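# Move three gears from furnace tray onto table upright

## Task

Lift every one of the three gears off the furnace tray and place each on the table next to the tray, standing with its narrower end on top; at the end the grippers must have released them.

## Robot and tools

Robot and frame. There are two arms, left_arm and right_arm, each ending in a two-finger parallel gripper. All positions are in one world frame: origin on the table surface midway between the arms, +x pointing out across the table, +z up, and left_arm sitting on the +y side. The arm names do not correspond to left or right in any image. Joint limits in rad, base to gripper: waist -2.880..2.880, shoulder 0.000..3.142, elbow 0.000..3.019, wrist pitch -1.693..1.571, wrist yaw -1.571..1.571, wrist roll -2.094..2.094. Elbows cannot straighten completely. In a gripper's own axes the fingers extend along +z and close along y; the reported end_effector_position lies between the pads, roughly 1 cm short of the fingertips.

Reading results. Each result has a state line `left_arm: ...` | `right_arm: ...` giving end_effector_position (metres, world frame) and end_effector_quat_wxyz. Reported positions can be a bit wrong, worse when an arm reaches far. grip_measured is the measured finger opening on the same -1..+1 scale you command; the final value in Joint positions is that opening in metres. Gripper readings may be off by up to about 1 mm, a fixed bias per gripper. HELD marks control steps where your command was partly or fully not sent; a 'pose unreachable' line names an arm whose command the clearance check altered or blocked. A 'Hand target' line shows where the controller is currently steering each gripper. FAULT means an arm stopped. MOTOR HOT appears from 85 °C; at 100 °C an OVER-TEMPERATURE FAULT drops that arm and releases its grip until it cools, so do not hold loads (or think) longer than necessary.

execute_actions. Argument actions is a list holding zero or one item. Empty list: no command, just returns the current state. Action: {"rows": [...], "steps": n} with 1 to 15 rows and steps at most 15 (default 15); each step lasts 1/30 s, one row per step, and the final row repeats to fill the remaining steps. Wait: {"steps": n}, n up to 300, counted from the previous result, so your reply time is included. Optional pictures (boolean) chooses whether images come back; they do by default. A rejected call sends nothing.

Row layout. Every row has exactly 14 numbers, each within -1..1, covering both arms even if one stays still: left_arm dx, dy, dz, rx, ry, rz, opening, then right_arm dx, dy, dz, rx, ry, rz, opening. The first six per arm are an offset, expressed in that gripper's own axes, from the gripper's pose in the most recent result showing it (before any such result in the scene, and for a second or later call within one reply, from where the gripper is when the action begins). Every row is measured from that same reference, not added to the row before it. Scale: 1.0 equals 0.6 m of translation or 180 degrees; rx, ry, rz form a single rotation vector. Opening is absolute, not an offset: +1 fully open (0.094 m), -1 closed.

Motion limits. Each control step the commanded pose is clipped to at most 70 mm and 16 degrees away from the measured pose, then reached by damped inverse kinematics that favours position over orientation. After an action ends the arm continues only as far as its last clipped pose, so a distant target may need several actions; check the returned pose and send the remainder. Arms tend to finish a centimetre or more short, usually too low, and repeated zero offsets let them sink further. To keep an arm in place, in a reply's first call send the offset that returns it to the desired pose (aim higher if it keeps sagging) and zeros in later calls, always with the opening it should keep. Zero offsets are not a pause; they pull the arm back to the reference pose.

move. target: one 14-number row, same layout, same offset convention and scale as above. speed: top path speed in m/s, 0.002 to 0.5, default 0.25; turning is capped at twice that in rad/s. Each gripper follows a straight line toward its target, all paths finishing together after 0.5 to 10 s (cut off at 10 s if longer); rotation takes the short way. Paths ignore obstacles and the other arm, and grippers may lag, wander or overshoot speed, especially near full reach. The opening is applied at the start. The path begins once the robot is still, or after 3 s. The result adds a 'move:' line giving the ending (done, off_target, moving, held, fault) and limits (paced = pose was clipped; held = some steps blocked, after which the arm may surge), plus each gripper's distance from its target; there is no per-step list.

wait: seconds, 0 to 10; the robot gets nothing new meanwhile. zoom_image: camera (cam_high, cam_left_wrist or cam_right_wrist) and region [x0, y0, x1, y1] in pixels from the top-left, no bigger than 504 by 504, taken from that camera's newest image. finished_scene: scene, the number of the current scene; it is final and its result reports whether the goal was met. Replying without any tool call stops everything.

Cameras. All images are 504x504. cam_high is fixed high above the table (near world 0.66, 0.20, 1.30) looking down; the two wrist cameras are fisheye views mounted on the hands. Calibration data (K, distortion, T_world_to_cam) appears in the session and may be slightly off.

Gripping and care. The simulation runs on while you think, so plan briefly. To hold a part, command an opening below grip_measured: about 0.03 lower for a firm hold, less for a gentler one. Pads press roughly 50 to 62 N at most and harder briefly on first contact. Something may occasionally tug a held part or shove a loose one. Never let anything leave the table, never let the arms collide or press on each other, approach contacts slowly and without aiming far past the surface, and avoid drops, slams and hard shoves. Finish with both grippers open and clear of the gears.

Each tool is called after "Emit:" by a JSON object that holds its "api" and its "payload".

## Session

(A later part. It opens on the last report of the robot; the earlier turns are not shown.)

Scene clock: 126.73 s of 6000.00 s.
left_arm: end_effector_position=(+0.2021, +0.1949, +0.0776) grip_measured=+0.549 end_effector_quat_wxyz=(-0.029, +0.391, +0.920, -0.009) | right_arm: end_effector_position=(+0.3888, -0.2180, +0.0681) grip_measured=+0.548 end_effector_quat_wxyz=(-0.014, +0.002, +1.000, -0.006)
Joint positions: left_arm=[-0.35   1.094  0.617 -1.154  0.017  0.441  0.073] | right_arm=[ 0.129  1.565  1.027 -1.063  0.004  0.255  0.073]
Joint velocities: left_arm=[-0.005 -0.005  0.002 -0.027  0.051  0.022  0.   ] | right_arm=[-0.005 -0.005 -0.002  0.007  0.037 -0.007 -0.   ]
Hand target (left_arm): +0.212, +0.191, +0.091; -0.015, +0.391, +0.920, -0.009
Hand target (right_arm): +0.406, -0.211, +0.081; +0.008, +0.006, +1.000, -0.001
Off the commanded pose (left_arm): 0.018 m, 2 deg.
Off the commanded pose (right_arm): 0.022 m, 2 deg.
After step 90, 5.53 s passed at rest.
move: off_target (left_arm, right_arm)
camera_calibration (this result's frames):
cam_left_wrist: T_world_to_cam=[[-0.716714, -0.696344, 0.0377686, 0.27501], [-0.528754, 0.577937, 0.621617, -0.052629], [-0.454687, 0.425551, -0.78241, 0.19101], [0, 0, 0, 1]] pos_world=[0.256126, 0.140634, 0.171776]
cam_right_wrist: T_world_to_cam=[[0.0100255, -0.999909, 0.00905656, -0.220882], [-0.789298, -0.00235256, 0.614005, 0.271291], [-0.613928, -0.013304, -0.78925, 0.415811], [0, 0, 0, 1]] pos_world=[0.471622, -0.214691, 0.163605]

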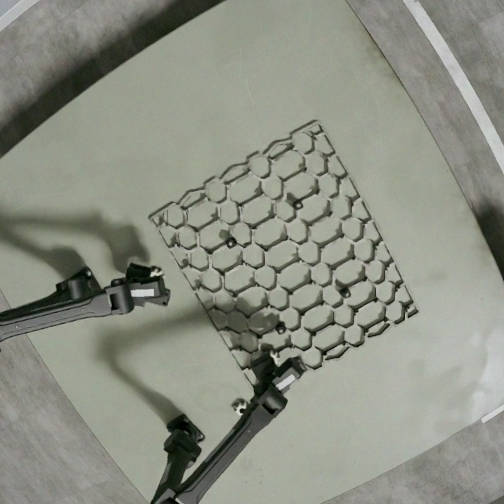

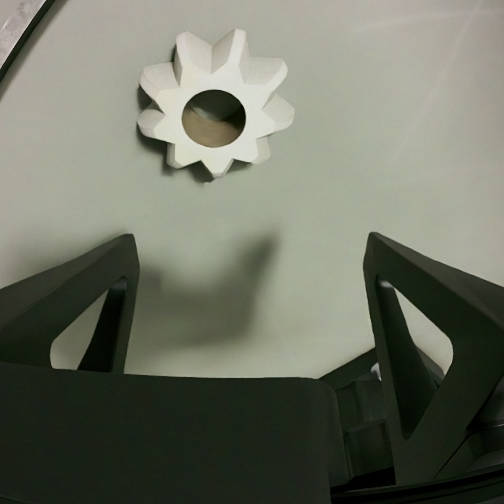

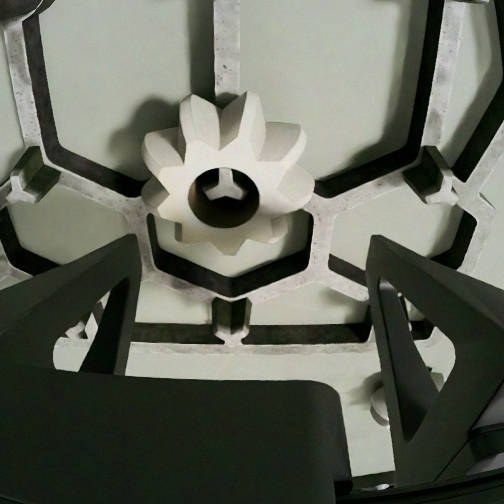

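Emit:
{"api": "move", "payload": {"target": [0,0,-0.02,0,0,0,0.55,-0.03,0.018,0.008,0,-0.014,0,0.5], "speed": 0.04}}

Scene clock: 135.33 s of 6000.00 s.
left_arm: end_effector_position=(+0.1965, +0.1970, +0.0796) grip_measured=+0.549 end_effector_quat_wxyz=(-0.039, +0.390, +0.920, -0.010) | right_arm: end_effector_position=(+0.3956, -0.2136, +0.0584) grip_measured=+0.502 end_effector_quat_wxyz=(-0.007, +0.000, +1.000, -0.008)
Joint positions: left_arm=[-0.35   1.087  0.617 -1.18   0.017  0.441  0.073] | right_arm=[ 0.138  1.59   1.027 -1.025  0.012  0.262  0.071]
Joint velocities: left_arm=[ 0.005 -0.005 -0.002 -0.012  0.037 -0.037  0.001] | right_arm=[-0.005 -0.015  0.012 -0.007 -0.154 -0.007  0.001]
Hand target (left_arm): +0.203, +0.195, +0.089; -0.029, +0.391, +0.920, -0.009
Hand target (right_arm): +0.406, -0.207, +0.063; +0.008, +0.002, +1.000, -0.006
Off the commanded pose (left_arm): 0.012 m, 1 deg.
Off the commanded pose (right_arm): 0.013 m, 2 deg.
After step 90, 4.77 s passed at rest.
move: off_target (left_arm, right_arm)
camera_calibration (this result's frames):
cam_left_wrist: T_world_to_cam=[[-0.715985, -0.696621, 0.0456646, 0.271689], [-0.517778, 0.573768, 0.634583, -0.0603968], [-0.468265, 0.430708, -0.771504, 0.189874], [0, 0, 0, 1]] pos_world=[0.252164, 0.142138, 0.172409]
cam_right_wrist: T_world_to_cam=[[0.0130933, -0.999821, 0.013638, -0.217893], [-0.798656, -0.0022503, 0.601784, 0.287128], [-0.601646, -0.0187714, -0.798542, 0.406904], [0, 0, 0, 1]] pos_world=[0.476982, -0.20957, 0.155113]

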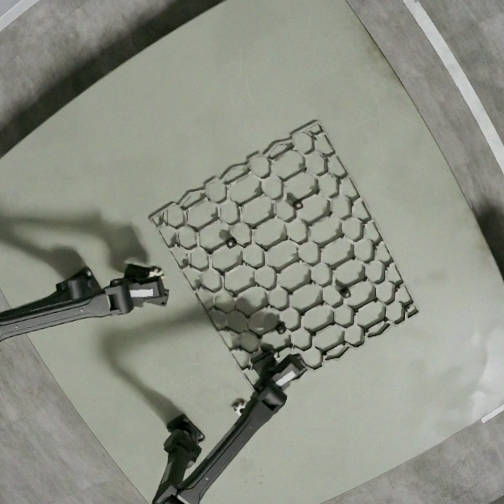

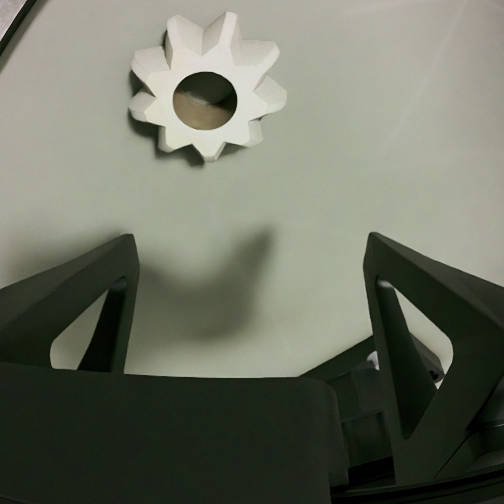

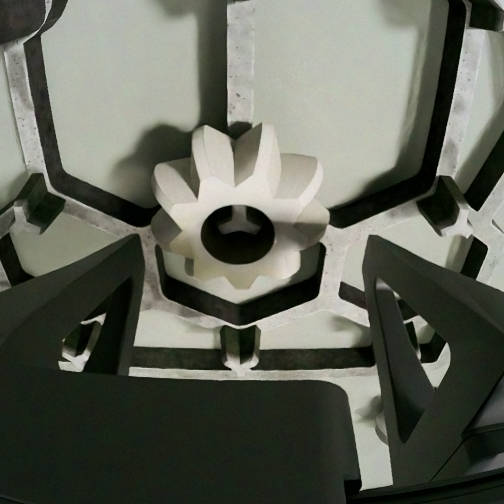

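Need +5 mm y more; target (.406,-.202,.030).

Emit:
{"api": "move", "payload": {"target": [0,0,0,0,0,0,0.55,-0.018,0.02,0.047,-0.005,-0.009,0,0.5], "speed": 0.03}}

Scene clock: 140.30 s of 6000.00 s.
left_arm: end_effector_position=(+0.1950, +0.1976, +0.0783) grip_measured=+0.549 end_effector_quat_wxyz=(-0.041, +0.390, +0.920, -0.010) | right_arm: end_effector_position=(+0.4036, -0.2072, +0.0315) grip_measured=+0.502 end_effector_quat_wxyz=(+0.003, -0.000, +1.000, -0.003)
Joint positions: left_arm=[-0.35   1.087  0.614 -1.18   0.017  0.441  0.073] | right_arm=[ 0.146  1.641  1.008 -0.933  0.007  0.268  0.071]
Joint velocities: left_arm=[-0.005 -0.015 -0.007  0.007  0.037 -0.007 -0.001] | right_arm=[ 0.005 -0.005  0.007 -0.007 -0.022 -0.007  0.001]
Hand target (left_arm): +0.197, +0.197, +0.080; -0.039, +0.390, +0.920, -0.010
Hand target (right_arm): +0.406, -0.202, +0.030; +0.008, +0.001, +1.000, -0.000
Off the commanded pose (left_arm): 0.002 m, 0 deg.
Off the commanded pose (right_arm): 0.006 m, 1 deg.
After step 90, 0.60 s passed at rest.
move: done
camera_calibration (this result's frames):
cam_left_wrist: T_world_to_cam=[[-0.715819, -0.696684, 0.0472742, 0.270925], [-0.51551, 0.572907, 0.637202, -0.061196], [-0.471012, 0.431751, -0.769246, 0.18814], [0, 0, 0, 1]] pos_world=[0.251003, 0.142579, 0.170913]
cam_right_wrist: T_world_to_cam=[[0.0148068, -0.999885, 0.00328042, -0.211573], [-0.809883, -0.010069, 0.586505, 0.313064], [-0.586404, -0.011341, -0.809939, 0.386138], [0, 0, 0, 1]] pos_world=[0.483111, -0.204017, 0.129829]

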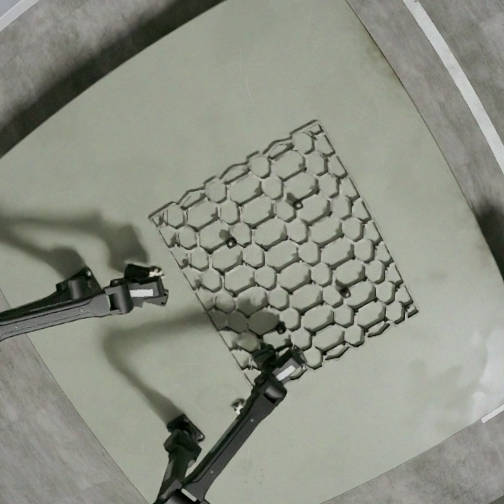

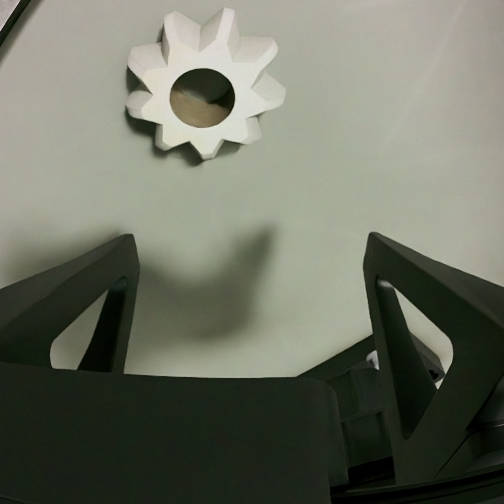

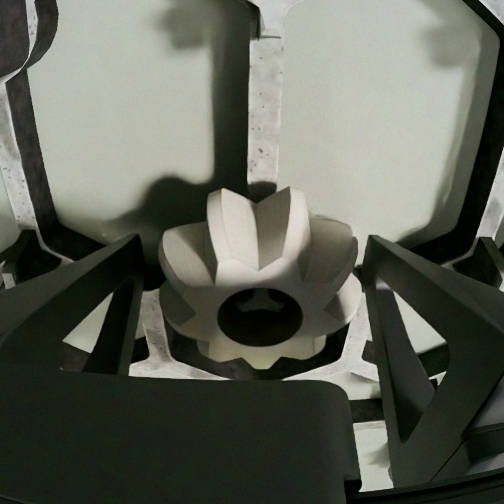

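Emit:
{"api": "move", "payload": {"target": [0,0,0,0,0,0,0.55,0.01,-0.004,0.002,0,0,0,0.5], "speed": 0.02}}

Emit:
{"api": "move", "payload": {"target": [0,0,0,0,0,0,0.55,0,0,0,0,0,0,0.12], "speed": 0.02}}

Emit:
{"api": "move", "payload": {"target": [0,0,0,0,0,0,0.55,-0.04,0,-0.11,0,-0.02,0,0.15], "speed": 0.03}}

Scene clock: 149.50 s of 6000.00 s.
left_arm: end_effector_position=(+0.1935, +0.1981, +0.0771) grip_measured=+0.549 end_effector_quat_wxyz=(-0.043, +0.390, +0.920, -0.010) | right_arm: end_effector_position=(+0.3976, -0.2090, +0.0272) grip_measured=+0.502 end_effector_quat_wxyz=(-0.003, -0.000, +1.000, -0.005)
Joint positions: left_arm=[-0.35   1.087  0.61  -1.18   0.017  0.441  0.073] | right_arm=[ 0.146  1.641  0.994 -0.932  0.008  0.268  0.071]
Joint velocities: left_arm=[-0.015 -0.015 -0.002  0.002  0.11  -0.007  0.001] | right_arm=[-0.024 -0.005  0.027 -0.017 -0.022 -0.007 -0.001]
Hand target (left_arm): +0.195, +0.198, +0.078; -0.041, +0.390, +0.920, -0.010
Hand target (right_arm): +0.398, -0.210, +0.030; +0.003, -0.001, +1.000, -0.003
Off the commanded pose (left_arm): 0.002 m, 0 deg.
Off the commanded pose (right_arm): 0.003 m, 1 deg.
After step 90, 5.40 s passed at rest.
move: done
camera_calibration (this result's frames):
cam_left_wrist: T_world_to_cam=[[-0.715647, -0.696749, 0.048883, 0.270163], [-0.513233, 0.572042, 0.639812, -0.0619885], [-0.473751, 0.432791, -0.766975, 0.186403], [0, 0, 0, 1]] pos_world=[0.249836, 0.143022, 0.169421]
cam_right_wrist: T_world_to_cam=[[0.0148709, -0.999864, 0.00717779, -0.213398], [-0.802825, -0.0076606, 0.596165, 0.308105], [-0.596029, -0.014628, -0.80283, 0.382019], [0, 0, 0, 1]] pos_world=[0.478222, -0.205421, 0.124547]

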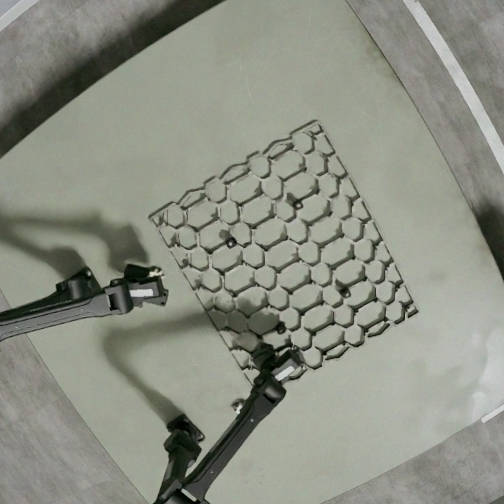

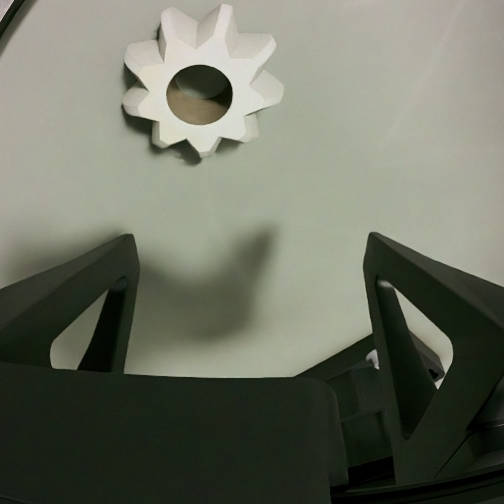

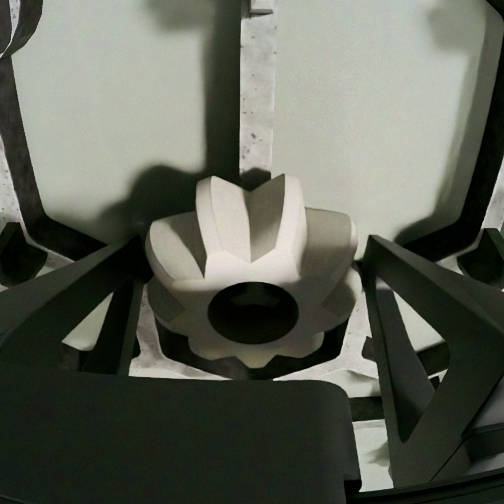

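Scene clock: 150.00 s of 6000.00 s.
left_arm: end_effector_position=(+0.1920, +0.1987, +0.0759) grip_measured=+0.549 end_effector_quat_wxyz=(-0.044, +0.390, +0.920, -0.010) | right_arm: end_effector_position=(+0.3996, -0.2083, +0.0274) grip_measured=+0.193 end_effector_quat_wxyz=(+0.001, +0.000, +1.000, -0.004)
Joint positions: left_arm=[-0.35   1.087  0.606 -1.18   0.017  0.441  0.073] | right_arm=[ 0.146  1.641  0.995 -0.924  0.007  0.269  0.056]
Joint velocities: left_arm=[ 0.005 -0.005 -0.022  0.002  0.022  0.051  0.   ] | right_arm=[-0.015  0.005 -0.007 -0.002  0.007 -0.022 -0.001]
Hand target (left_arm): +0.193, +0.198, +0.077; -0.043, +0.390, +0.920, -0.010
Hand target (right_arm): +0.397, -0.209, +0.027; -0.003, -0.000, +1.000, -0.005
Off the commanded pose (left_arm): 0.002 m, 0 deg.
Off the commanded pose (right_arm): 0.002 m, 0 deg.
move: done
camera_calibration (this result's frames):
cam_left_wrist: T_world_to_cam=[[-0.71547, -0.696816, 0.0504912, 0.269403], [-0.510947, 0.571174, 0.642412, -0.0627742], [-0.476483, 0.433828, -0.764694, 0.184662], [0, 0, 0, 1]] pos_world=[0.248664, 0.143467, 0.167935]
cam_right_wrist: T_world_to_cam=[[0.0132978, -0.9999, 0.00479618, -0.212112], [-0.807366, -0.00790724, 0.589998, 0.311556], [-0.589901, -0.0117179, -0.80739, 0.381712], [0, 0, 0, 1]] pos_world=[0.479533, -0.205154, 0.12539]

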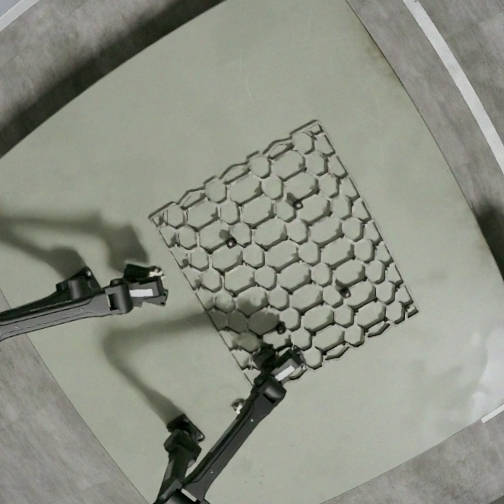

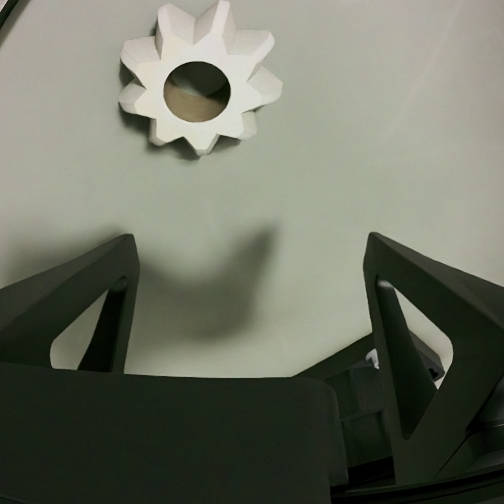

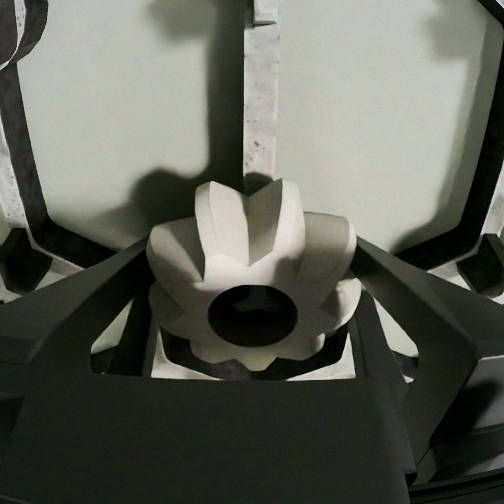

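Scene clock: 152.70 s of 6000.00 s.
left_arm: end_effector_position=(+0.1905, +0.1993, +0.0747) grip_measured=+0.549 end_effector_quat_wxyz=(-0.046, +0.390, +0.919, -0.010) | right_arm: end_effector_position=(+0.3974, -0.2115, +0.0588) grip_measured=+0.193 end_effector_quat_wxyz=(-0.008, +0.000, +1.000, -0.013)
Joint positions: left_arm=[-0.35   1.087  0.602 -1.18   0.017  0.441  0.073] | right_arm=[ 0.146  1.598  1.039 -1.035  0.021  0.269  0.056]
Joint velocities: left_arm=[-0.005 -0.015 -0.007  0.002 -0.037 -0.066 -0.   ] | right_arm=[-0.015  0.005  0.007 -0.007 -0.022  0.022  0.001]
Hand target (left_arm): +0.192, +0.199, +0.076; -0.044, +0.390, +0.920, -0.010
Hand target (right_arm): +0.422, -0.209, +0.094; +0.033, +0.001, +0.999, -0.004
Off the commanded pose (left_arm): 0.002 m, 0 deg.
Off the commanded pose (right_arm): 0.044 m, 5 deg.
move: off_target (right_arm)
camera_calibration (this result's frames):
cam_left_wrist: T_world_to_cam=[[-0.715287, -0.696886, 0.0520986, 0.268644], [-0.508651, 0.570302, 0.645003, -0.0635533], [-0.479206, 0.434863, -0.762402, 0.182918], [0, 0, 0, 1]] pos_world=[0.247486, 0.143915, 0.166453]
cam_right_wrist: T_world_to_cam=[[0.0137305, -0.999612, 0.0242246, -0.216622], [-0.796419, 0.00371565, 0.604734, 0.288462], [-0.60459, -0.0275962, -0.796059, 0.407458], [0, 0, 0, 1]] pos_world=[0.479056, -0.206365, 0.155165]

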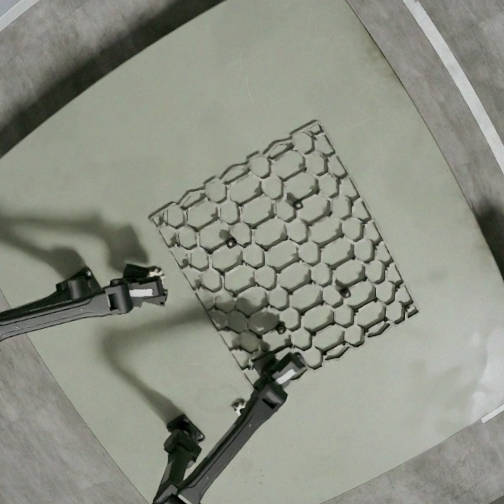

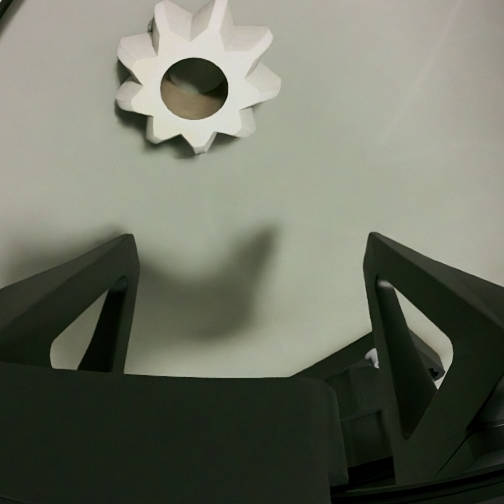

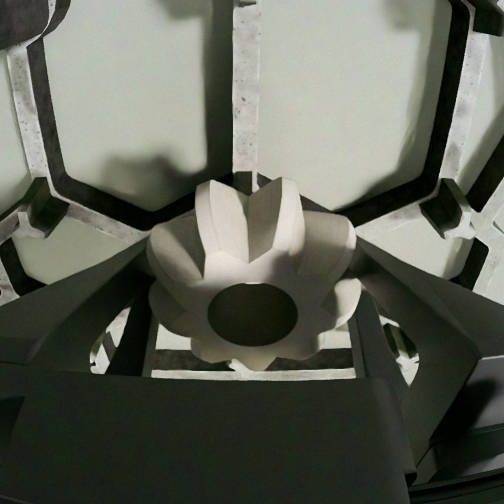

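Emit:
{"api": "move", "payload": {"target": [0,0,-0.006,0,0,0,0.55,-0.04,0,-0.1,-0.006,-0.025,0,0.15], "speed": 0.05}}

Emit:
{"api": "move", "payload": {"target": [0,0,-0.006,0,0,0,0.55,0.27,0.02,-0.02,0,-0.005,0,0.15], "speed": 0.12}}

Scene clock: 160.37 s of 6000.00 s.
left_arm: end_effector_position=(+0.1905, +0.1993, +0.0747) grip_measured=+0.549 end_effector_quat_wxyz=(-0.046, +0.390, +0.919, -0.010) | right_arm: end_effector_position=(+0.3979, -0.2135, +0.0852) grip_measured=+0.193 end_effector_quat_wxyz=(-0.008, +0.002, +1.000, -0.014)
Joint positions: left_arm=[-0.35   1.087  0.602 -1.18   0.017  0.441  0.073] | right_arm=[ 0.141  1.562  1.074 -1.107  0.023  0.267  0.056]
Joint velocities: left_arm=[-0.024 -0.005 -0.017 -0.012 -0.022 -0.066 -0.001] | right_arm=[-0.015  0.005 -0.007 -0.002  0.022  0.066 -0.001]
Hand target (left_arm): +0.191, +0.199, +0.078; -0.046, +0.390, +0.919, -0.010
Hand target (right_arm): +0.420, -0.211, +0.119; +0.031, +0.000, +1.000, -0.004
Off the commanded pose (left_arm): 0.004 m, 0 deg.
Off the commanded pose (right_arm): 0.041 m, 5 deg.
After step 90, 2.60 s passed at rest.
move: off_target (right_arm)
camera_calibration (this result's frames):
cam_left_wrist: T_world_to_cam=[[-0.715287, -0.696886, 0.0520986, 0.268644], [-0.508651, 0.570302, 0.645003, -0.0635533], [-0.479206, 0.434863, -0.762402, 0.182918], [0, 0, 0, 1]] pos_world=[0.247486, 0.143915, 0.166453]
cam_right_wrist: T_world_to_cam=[[0.01109, -0.999616, 0.0253947, -0.218367], [-0.796333, 0.00653049, 0.604823, 0.273441], [-0.604757, -0.0269302, -0.795955, 0.428957], [0, 0, 0, 1]] pos_world=[0.479587, -0.208517, 0.181593]

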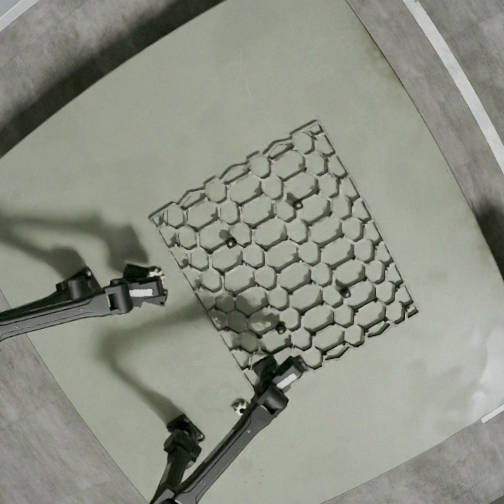

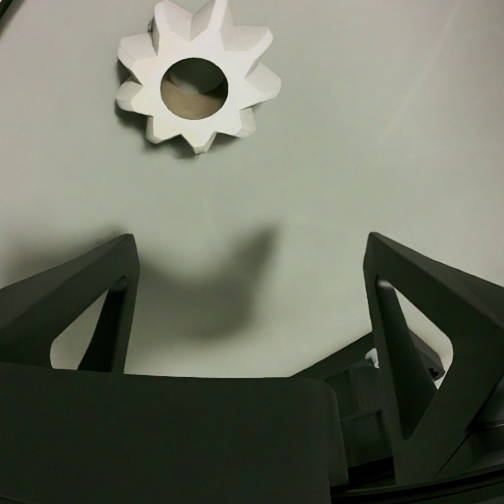

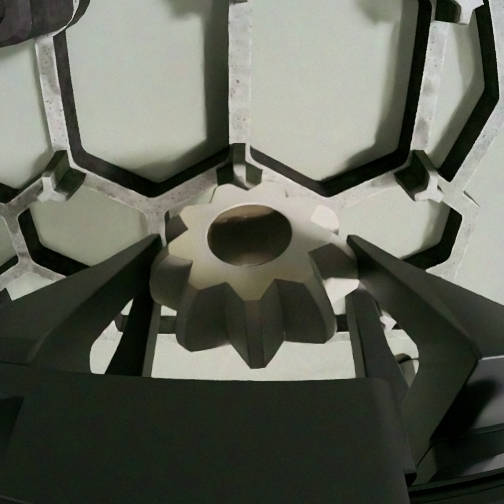

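Scene clock: 162.17 s of 6000.00 s.
left_arm: end_effector_position=(+0.1905, +0.1993, +0.0747) grip_measured=+0.549 end_effector_quat_wxyz=(-0.046, +0.390, +0.919, -0.010) | right_arm: end_effector_position=(+0.2332, -0.2044, +0.0899) grip_measured=+0.193 end_effector_quat_wxyz=(-0.011, -0.002, +1.000, -0.018)
Joint positions: left_arm=[-0.35   1.087  0.602 -1.18   0.017  0.441  0.073] | right_arm=[ 0.337  1.157  0.699 -1.148  0.022  0.456  0.056]
Joint velocities: left_arm=[-0.005 -0.015 -0.002 -0.002  0.022 -0.007  0.001] | right_arm=[-0.015 -0.024 -0.002  0.012  0.022 -0.051 -0.   ]
Hand target (left_arm): +0.191, +0.199, +0.078; -0.046, +0.390, +0.919, -0.010
Hand target (right_arm): +0.236, -0.201, +0.099; -0.000, +0.002, +1.000, -0.012
Off the commanded pose (left_arm): 0.004 m, 0 deg.
Off the commanded pose (right_arm): 0.011 m, 1 deg.
move: off_target (right_arm)
camera_calibration (this result's frames):
cam_left_wrist: T_world_to_cam=[[-0.715287, -0.696886, 0.0520986, 0.268644], [-0.508651, 0.570302, 0.645003, -0.0635533], [-0.479206, 0.434863, -0.762402, 0.182918], [0, 0, 0, 1]] pos_world=[0.247486, 0.143915, 0.166453]
cam_right_wrist: T_world_to_cam=[[0.018592, -0.999293, 0.0326695, -0.209843], [-0.793408, 0.00513749, 0.608668, 0.138078], [-0.608406, -0.0372366, -0.792752, 0.331827], [0, 0, 0, 1]] pos_world=[0.31534, -0.198048, 0.185868]

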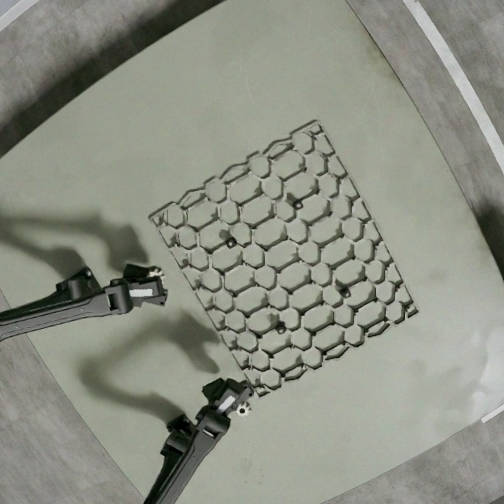

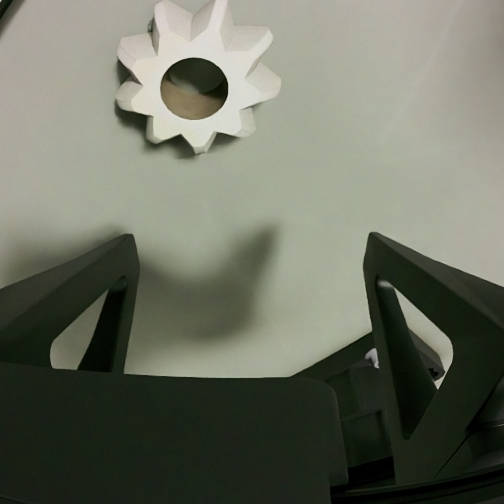

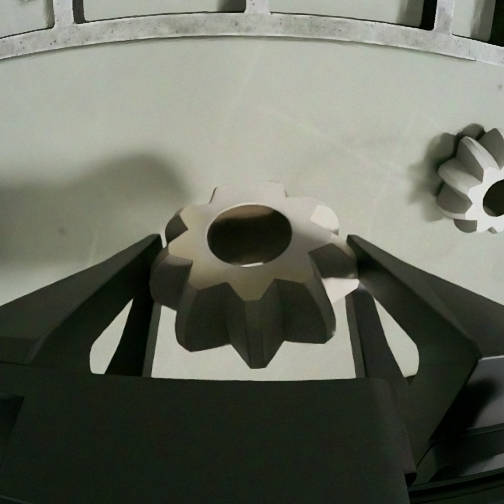

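Emit:
{"api": "move", "payload": {"target": [0,0,-0.006,0,0,0,0.55,0,0,-0.01,-0.01,-0.3,0,0.13], "speed": 0.15}}

Scene clock: 176.67 s of 6000.00 s.
left_arm: end_effector_position=(+0.1905, +0.1993, +0.0747) grip_measured=+0.549 end_effector_quat_wxyz=(-0.046, +0.390, +0.919, -0.010) | right_arm: end_effector_position=(+0.2252, -0.2136, +0.0794) grip_measured=+0.193 end_effector_quat_wxyz=(+0.421, -0.013, +0.907, -0.017)
Joint positions: left_arm=[-0.35   1.087  0.602 -1.18   0.017  0.441  0.073] | right_arm=[ 0.702  0.627  0.197 -0.478  0.613  0.579  0.056]
Joint velocities: left_arm=[ 0.005 -0.015 -0.007 -0.012 -0.007  0.095 -0.   ] | right_arm=[-0.024  0.015 -0.002  0.022  0.051 -0.007  0.   ]
Hand target (left_arm): +0.191, +0.199, +0.078; -0.046, +0.390, +0.919, -0.010
Hand target (right_arm): +0.233, -0.204, +0.096; +0.443, -0.005, +0.896, +0.002
Off the commanded pose (left_arm): 0.004 m, 0 deg.
Off the commanded pose (right_arm): 0.021 m, 4 deg.
After step 90, 8.03 s passed at rest.
move: off_target (right_arm)
camera_calibration (this result's frames):
cam_left_wrist: T_world_to_cam=[[-0.715287, -0.696886, 0.0520986, 0.268644], [-0.508651, 0.570302, 0.645003, -0.0635533], [-0.479206, 0.434863, -0.762402, 0.182918], [0, 0, 0, 1]] pos_world=[0.247486, 0.143915, 0.166453]
cam_right_wrist: T_world_to_cam=[[0.0204788, -0.998447, 0.0517999, -0.22036], [-0.971714, -0.0320692, -0.233975, 0.237271], [0.235272, -0.0455432, -0.970862, 0.140626], [0, 0, 0, 1]] pos_world=[0.201987, -0.206004, 0.203459]

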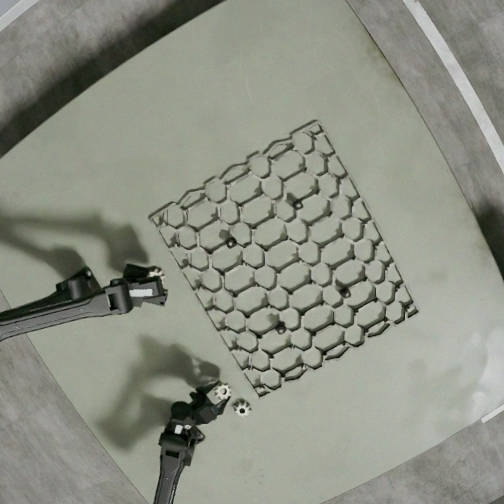

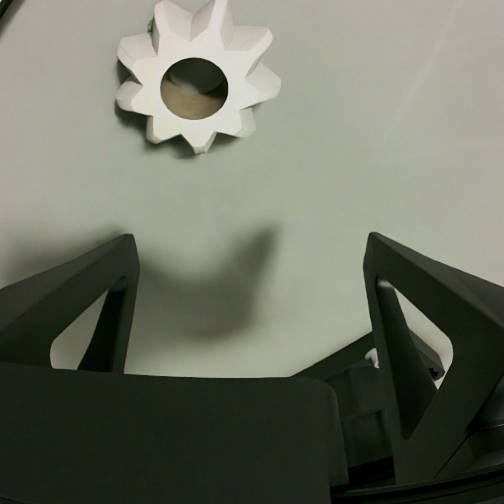

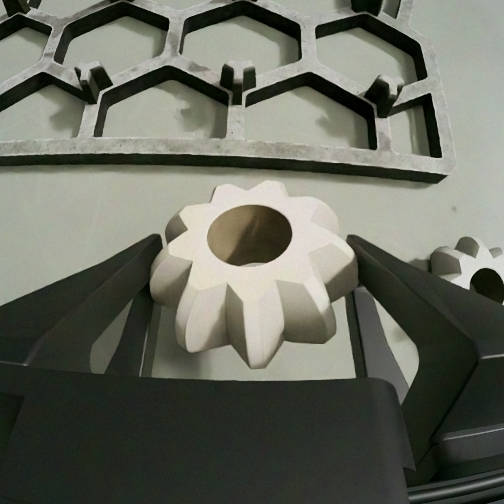

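Emit:
{"api": "move", "payload": {"target": [0,0,-0.006,0,0,0,0.55,0.015,0.233,0.03,-0.17,-0.009,-0.144,0.13], "speed": 0.12}}

Emit:
{"api": "zoom_image", "payload": {"camera": "cam_high", "region": [140, 290, 280, 430]}}

Scene clock: 193.83 s of 6000.00 s.
left_arm: end_effector_position=(+0.1905, +0.1993, +0.0747) grip_measured=+0.549 end_effector_quat_wxyz=(-0.046, +0.390, +0.919, -0.010) | right_arm: end_effector_position=(+0.2091, -0.1028, +0.0248) grip_measured=+0.193 end_effector_quat_wxyz=(+0.362, -0.326, +0.867, +0.108)
Joint positions: left_arm=[-0.35   1.087  0.602 -1.18   0.017  0.441  0.073] | right_arm=[0.752 1.033 0.174 0.049 0.157 0.093 0.056]
Joint velocities: left_arm=[-0.005 -0.005 -0.012  0.007 -0.051  0.007  0.001] | right_arm=[-0.005 -0.005 -0.017 -0.002 -0.081  0.037 -0.   ]
Hand target (left_arm): +0.191, +0.199, +0.078; -0.046, +0.390, +0.919, -0.010
Hand target (right_arm): +0.229, -0.077, +0.057; +0.401, -0.323, +0.848, +0.128
Off the commanded pose (left_arm): 0.004 m, 0 deg.
Off the commanded pose (right_arm): 0.047 m, 6 deg.
After step 90, 10.87 s passed at rest.
move: off_target (right_arm)
camera_calibration (this result's frames):
cam_left_wrist: T_world_to_cam=[[-0.715287, -0.696886, 0.0520986, 0.268644], [-0.508651, 0.570302, 0.645003, -0.0635533], [-0.479206, 0.434863, -0.762402, 0.182918], [0, 0, 0, 1]] pos_world=[0.247486, 0.143915, 0.166453]
cam_right_wrist: T_world_to_cam=[[0.651154, -0.756805, 0.0569504, -0.213691], [-0.745507, -0.65188, -0.138822, 0.0990431], [0.142186, 0.0479377, -0.988678, 0.126009], [0, 0, 0, 1]] pos_world=[0.195066, -0.103199, 0.150501]

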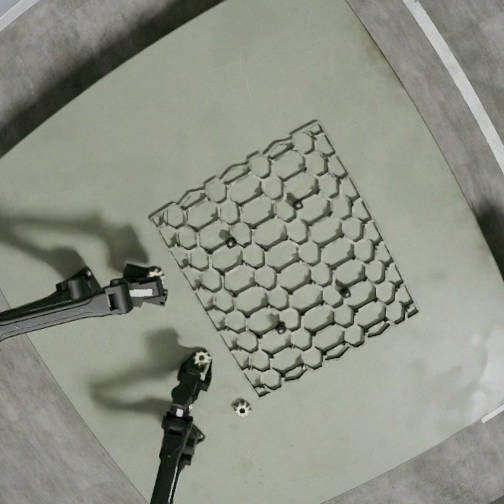

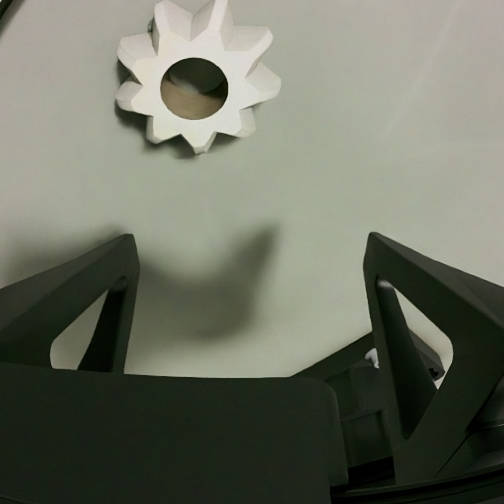

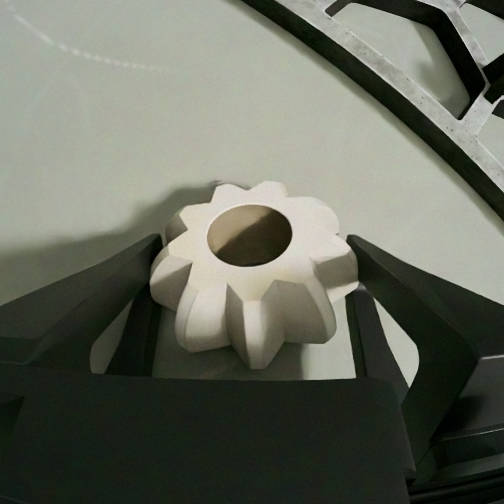

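Region (140, 290, 280, 430) of cam_high's 504x504 image, scaled by 3.600, with more detail than that image has.

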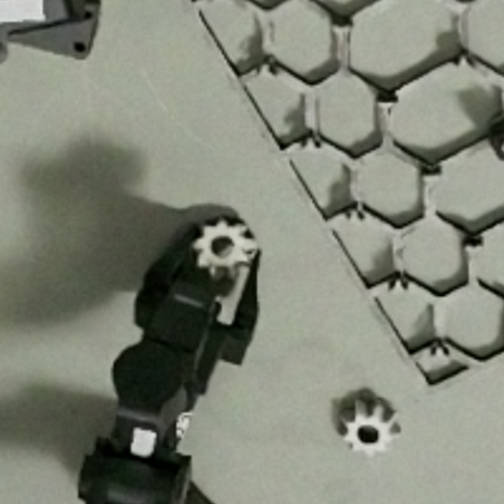

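Emit:
{"api": "move", "payload": {"target": [0,0,-0.006,0,0,0,0.55,0,0,0.014,0,0,0,0.185], "speed": 0.01}}

Scene clock: 201.07 s of 6000.00 s.
left_arm: end_effector_position=(+0.1905, +0.1993, +0.0747) grip_measured=+0.549 end_effector_quat_wxyz=(-0.046, +0.390, +0.919, -0.010) | right_arm: end_effector_position=(+0.2092, -0.1025, +0.0185) grip_measured=+0.199 end_effector_quat_wxyz=(+0.362, -0.327, +0.866, +0.108)
Joint positions: left_arm=[-0.35   1.087  0.602 -1.18   0.017  0.441  0.073] | right_arm=[0.752 1.071 0.166 0.096 0.157 0.09  0.056]
Joint velocities: left_arm=[ 0.005 -0.005 -0.002  0.007 -0.007 -0.022 -0.   ] | right_arm=[ 0.005 -0.005  0.017  0.002  0.051 -0.037  0.   ]
Hand target (left_arm): +0.191, +0.199, +0.078; -0.046, +0.390, +0.919, -0.010
Hand target (right_arm): +0.214, -0.099, +0.019; +0.362, -0.326, +0.867, +0.108
Off the commanded pose (left_arm): 0.004 m, 0 deg.
Off the commanded pose (right_arm): 0.006 m, 0 deg.
After step 90, 3.17 s passed at rest.
move: done
camera_calibration (this result's frames):
cam_left_wrist: T_world_to_cam=[[-0.715287, -0.696886, 0.0520986, 0.268644], [-0.508651, 0.570302, 0.645003, -0.0635533], [-0.479206, 0.434863, -0.762402, 0.182918], [0, 0, 0, 1]] pos_world=[0.247486, 0.143915, 0.166453]
cam_right_wrist: T_world_to_cam=[[0.653138, -0.754978, 0.0584701, -0.213407], [-0.743584, -0.654043, -0.138962, 0.0978506], [0.143155, 0.0472838, -0.98857, 0.119485], [0, 0, 0, 1]] pos_world=[0.195039, -0.102769, 0.144195]

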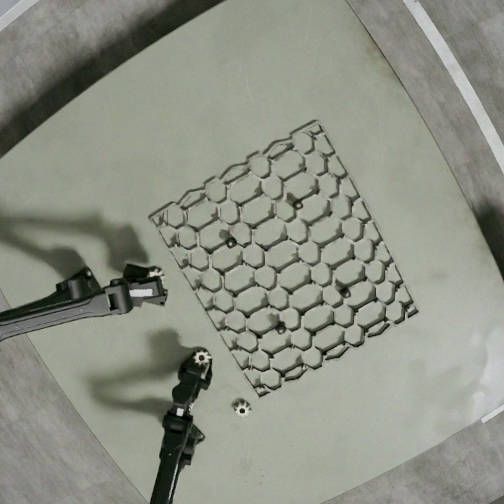

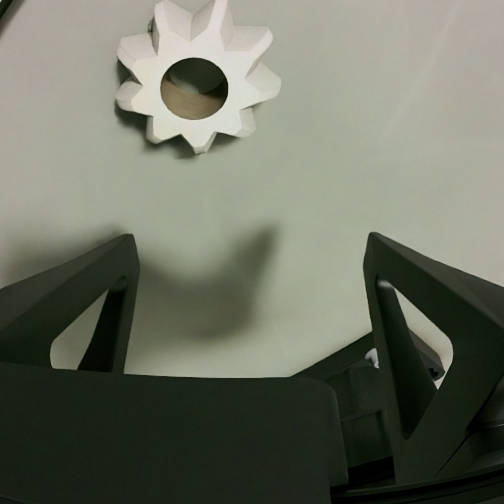

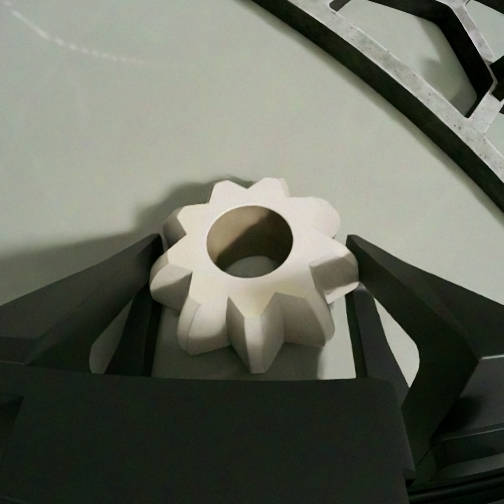

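It is pivoting back. Continue.

Emit:
{"api": "move", "payload": {"target": [0,0,-0.006,0,0,0,0.55,0.006,0,0.014,0,0,0,0.19], "speed": 0.01}}

Scene clock: 204.77 s of 6000.00 s.
left_arm: end_effector_position=(+0.1905, +0.1993, +0.0747) grip_measured=+0.549 end_effector_quat_wxyz=(-0.046, +0.390, +0.919, -0.010) | right_arm: end_effector_position=(+0.2134, -0.0973, +0.0182) grip_measured=+0.202 end_effector_quat_wxyz=(+0.372, -0.325, +0.862, +0.113)
Joint positions: left_arm=[-0.35   1.087  0.602 -1.18   0.017  0.441  0.073] | right_arm=[0.752 1.11  0.166 0.159 0.156 0.09  0.056]
Joint velocities: left_arm=[-0.015 -0.005  0.002 -0.022  0.037 -0.051 -0.001] | right_arm=[ 0.005  0.015 -0.002  0.017  0.022  0.022 -0.001]
Hand target (left_arm): +0.191, +0.199, +0.078; -0.046, +0.390, +0.919, -0.010
Hand target (right_arm): +0.212, -0.101, +0.010; +0.362, -0.327, +0.866, +0.107
Off the commanded pose (left_arm): 0.004 m, 0 deg.
Off the commanded pose (right_arm): 0.009 m, 1 deg.
move: done
camera_calibration (this result's frames):
cam_left_wrist: T_world_to_cam=[[-0.715287, -0.696886, 0.0520986, 0.268644], [-0.508651, 0.570302, 0.645003, -0.0635533], [-0.479206, 0.434863, -0.762402, 0.182918], [0, 0, 0, 1]] pos_world=[0.247486, 0.143915, 0.166453]
cam_right_wrist: T_world_to_cam=[[0.652468, -0.75587, 0.0542697, -0.212123], [-0.74108, -0.651388, -0.162772, 0.104486], [0.158385, 0.0659852, -0.98517, 0.11685], [0, 0, 0, 1]] pos_world=[0.197328, -0.0999868, 0.143636]

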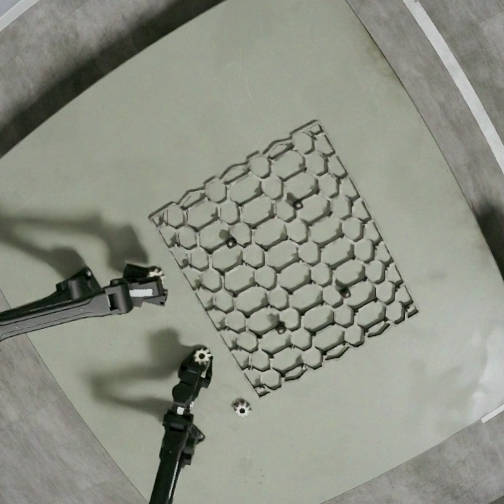

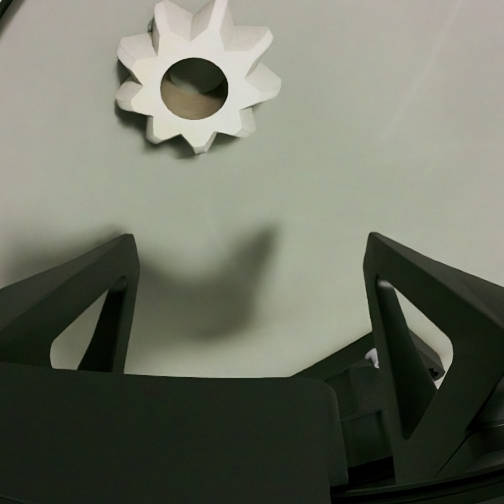

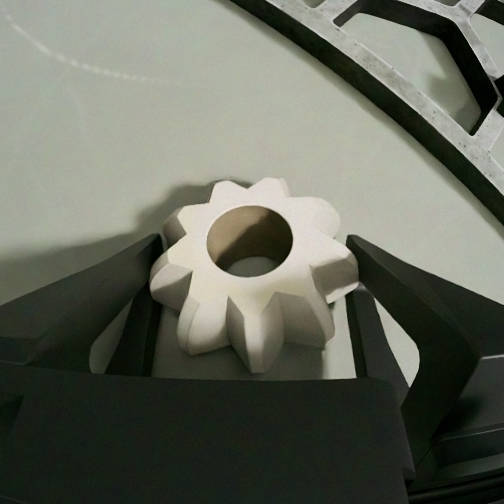

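Emit:
{"api": "move", "payload": {"target": [0,0,-0.006,0,0,0,0.55,0,0,0,0,0,0,0.55]}}

Emit:
{"api": "move", "payload": {"target": [0,0,-0.006,0,0,0,0.55,-0.1,0,-0.1,0,0,0,0.55], "speed": 0.1}}

Scene clock: 215.00 s of 6000.00 s.
left_arm: end_effector_position=(+0.1905, +0.1993, +0.0747) grip_measured=+0.549 end_effector_quat_wxyz=(-0.046, +0.390, +0.919, -0.010) | right_arm: end_effector_position=(+0.2138, -0.0974, +0.0188) grip_measured=+0.548 end_effector_quat_wxyz=(+0.373, -0.324, +0.862, +0.113)
Joint positions: left_arm=[-0.35   1.087  0.602 -1.18   0.017  0.441  0.073] | right_arm=[0.752 1.108 0.166 0.159 0.158 0.09  0.073]
Joint velocities: left_arm=[-0.015  0.005 -0.007 -0.007  0.066 -0.095 -0.   ] | right_arm=[ 0.005  0.005 -0.002  0.022 -0.007 -0.007 -0.002]
Hand target (left_arm): +0.191, +0.199, +0.078; -0.046, +0.390, +0.919, -0.010
Hand target (right_arm): +0.213, -0.097, +0.018; +0.372, -0.325, +0.862, +0.113
Off the commanded pose (left_arm): 0.004 m, 0 deg.
Off the commanded pose (right_arm): 0.001 m, 0 deg.
After step 90, 6.53 s passed at rest.
move: done
camera_calibration (this result's frames):
cam_left_wrist: T_world_to_cam=[[-0.715287, -0.696886, 0.0520986, 0.268644], [-0.508651, 0.570302, 0.645003, -0.0635533], [-0.479206, 0.434863, -0.762402, 0.182918], [0, 0, 0, 1]] pos_world=[0.247486, 0.143915, 0.166453]
cam_right_wrist: T_world_to_cam=[[0.651131, -0.756969, 0.0550142, -0.21228], [-0.741789, -0.650055, -0.164853, 0.105124], [0.160551, 0.0665318, -0.984783, 0.116959], [0, 0, 0, 1]] pos_world=[0.197424, -0.100135, 0.144187]

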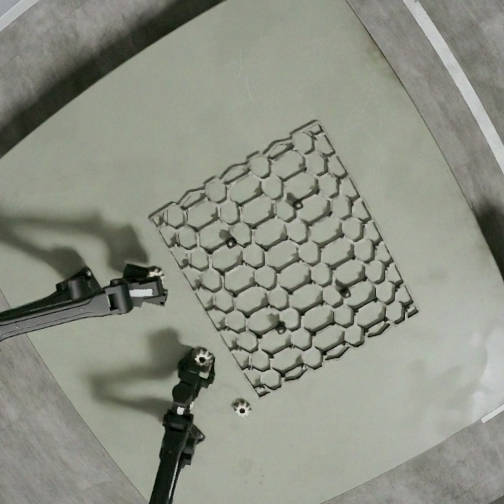

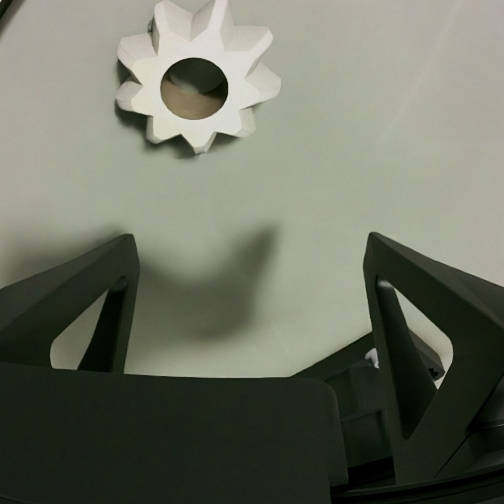

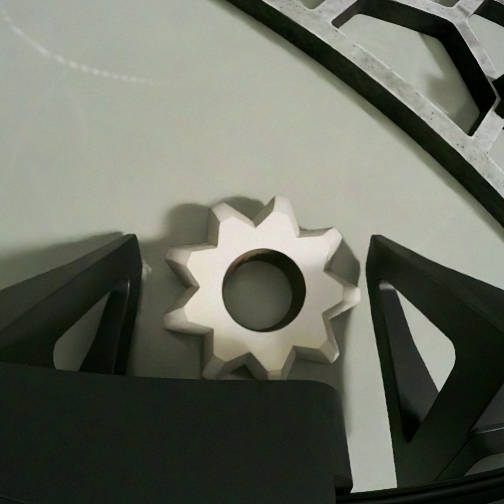

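Scene clock: 216.30 s of 6000.00 s.
left_arm: end_effector_position=(+0.1905, +0.1993, +0.0747) grip_measured=+0.549 end_effector_quat_wxyz=(-0.046, +0.390, +0.919, -0.010) | right_arm: end_effector_position=(+0.2016, -0.1107, +0.0781) grip_measured=+0.548 end_effector_quat_wxyz=(+0.355, -0.330, +0.869, +0.100)
Joint positions: left_arm=[-0.35   1.087  0.602 -1.18   0.017  0.441  0.073] | right_arm=[ 0.76   0.755  0.26  -0.337  0.167  0.092  0.073]
Joint velocities: left_arm=[-0.015 -0.005 -0.007 -0.007  0.022 -0.022 -0.   ] | right_arm=[ 0.015  0.015  0.007 -0.002  0.051 -0.022  0.   ]
Hand target (left_arm): +0.191, +0.199, +0.078; -0.046, +0.390, +0.919, -0.010
Hand target (right_arm): +0.210, -0.097, +0.104; +0.373, -0.324, +0.862, +0.113
Off the commanded pose (left_arm): 0.004 m, 0 deg.
Off the commanded pose (right_arm): 0.031 m, 3 deg.
move: off_target (right_arm)
camera_calibration (this result's frames):
cam_left_wrist: T_world_to_cam=[[-0.715287, -0.696886, 0.0520986, 0.268644], [-0.508651, 0.570302, 0.645003, -0.0635533], [-0.479206, 0.434863, -0.762402, 0.182918], [0, 0, 0, 1]] pos_world=[0.247486, 0.143915, 0.166453]
cam_right_wrist: T_world_to_cam=[[0.653133, -0.754166, 0.0681996, -0.218872], [-0.745264, -0.656145, -0.118559, 0.0936147], [0.134162, 0.0266079, -0.990602, 0.179498], [0, 0, 0, 1]] pos_world=[0.188638, -0.108417, 0.203837]

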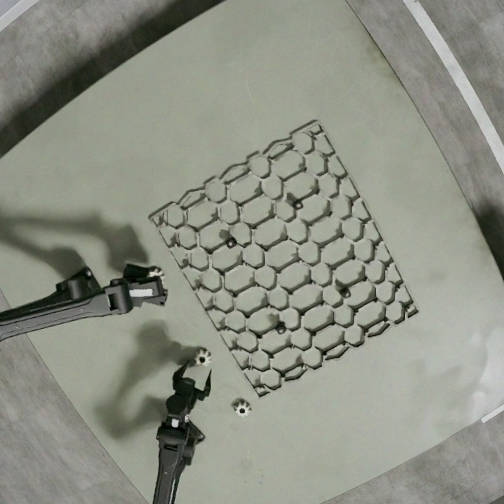

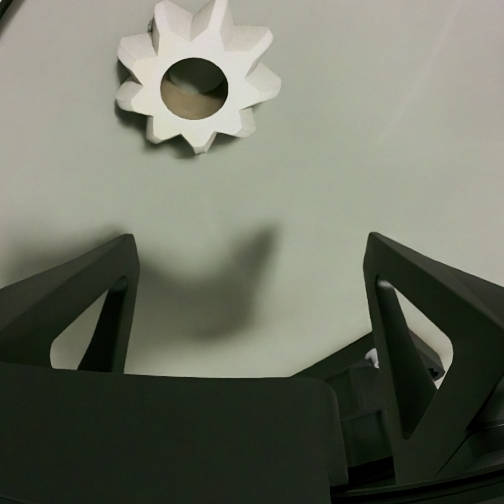

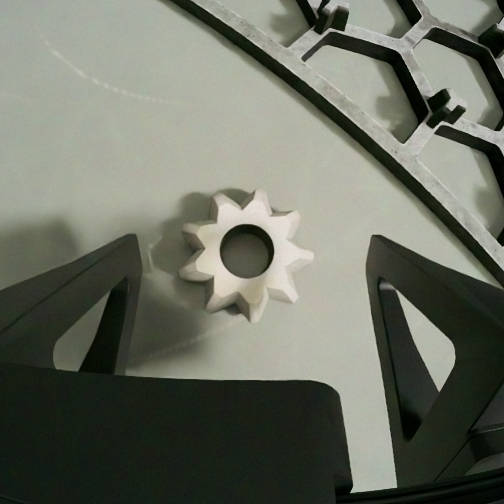

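Emit:
{"api": "finished_scene", "payload": {"scene": 1}}

The scene is finished: the task was done.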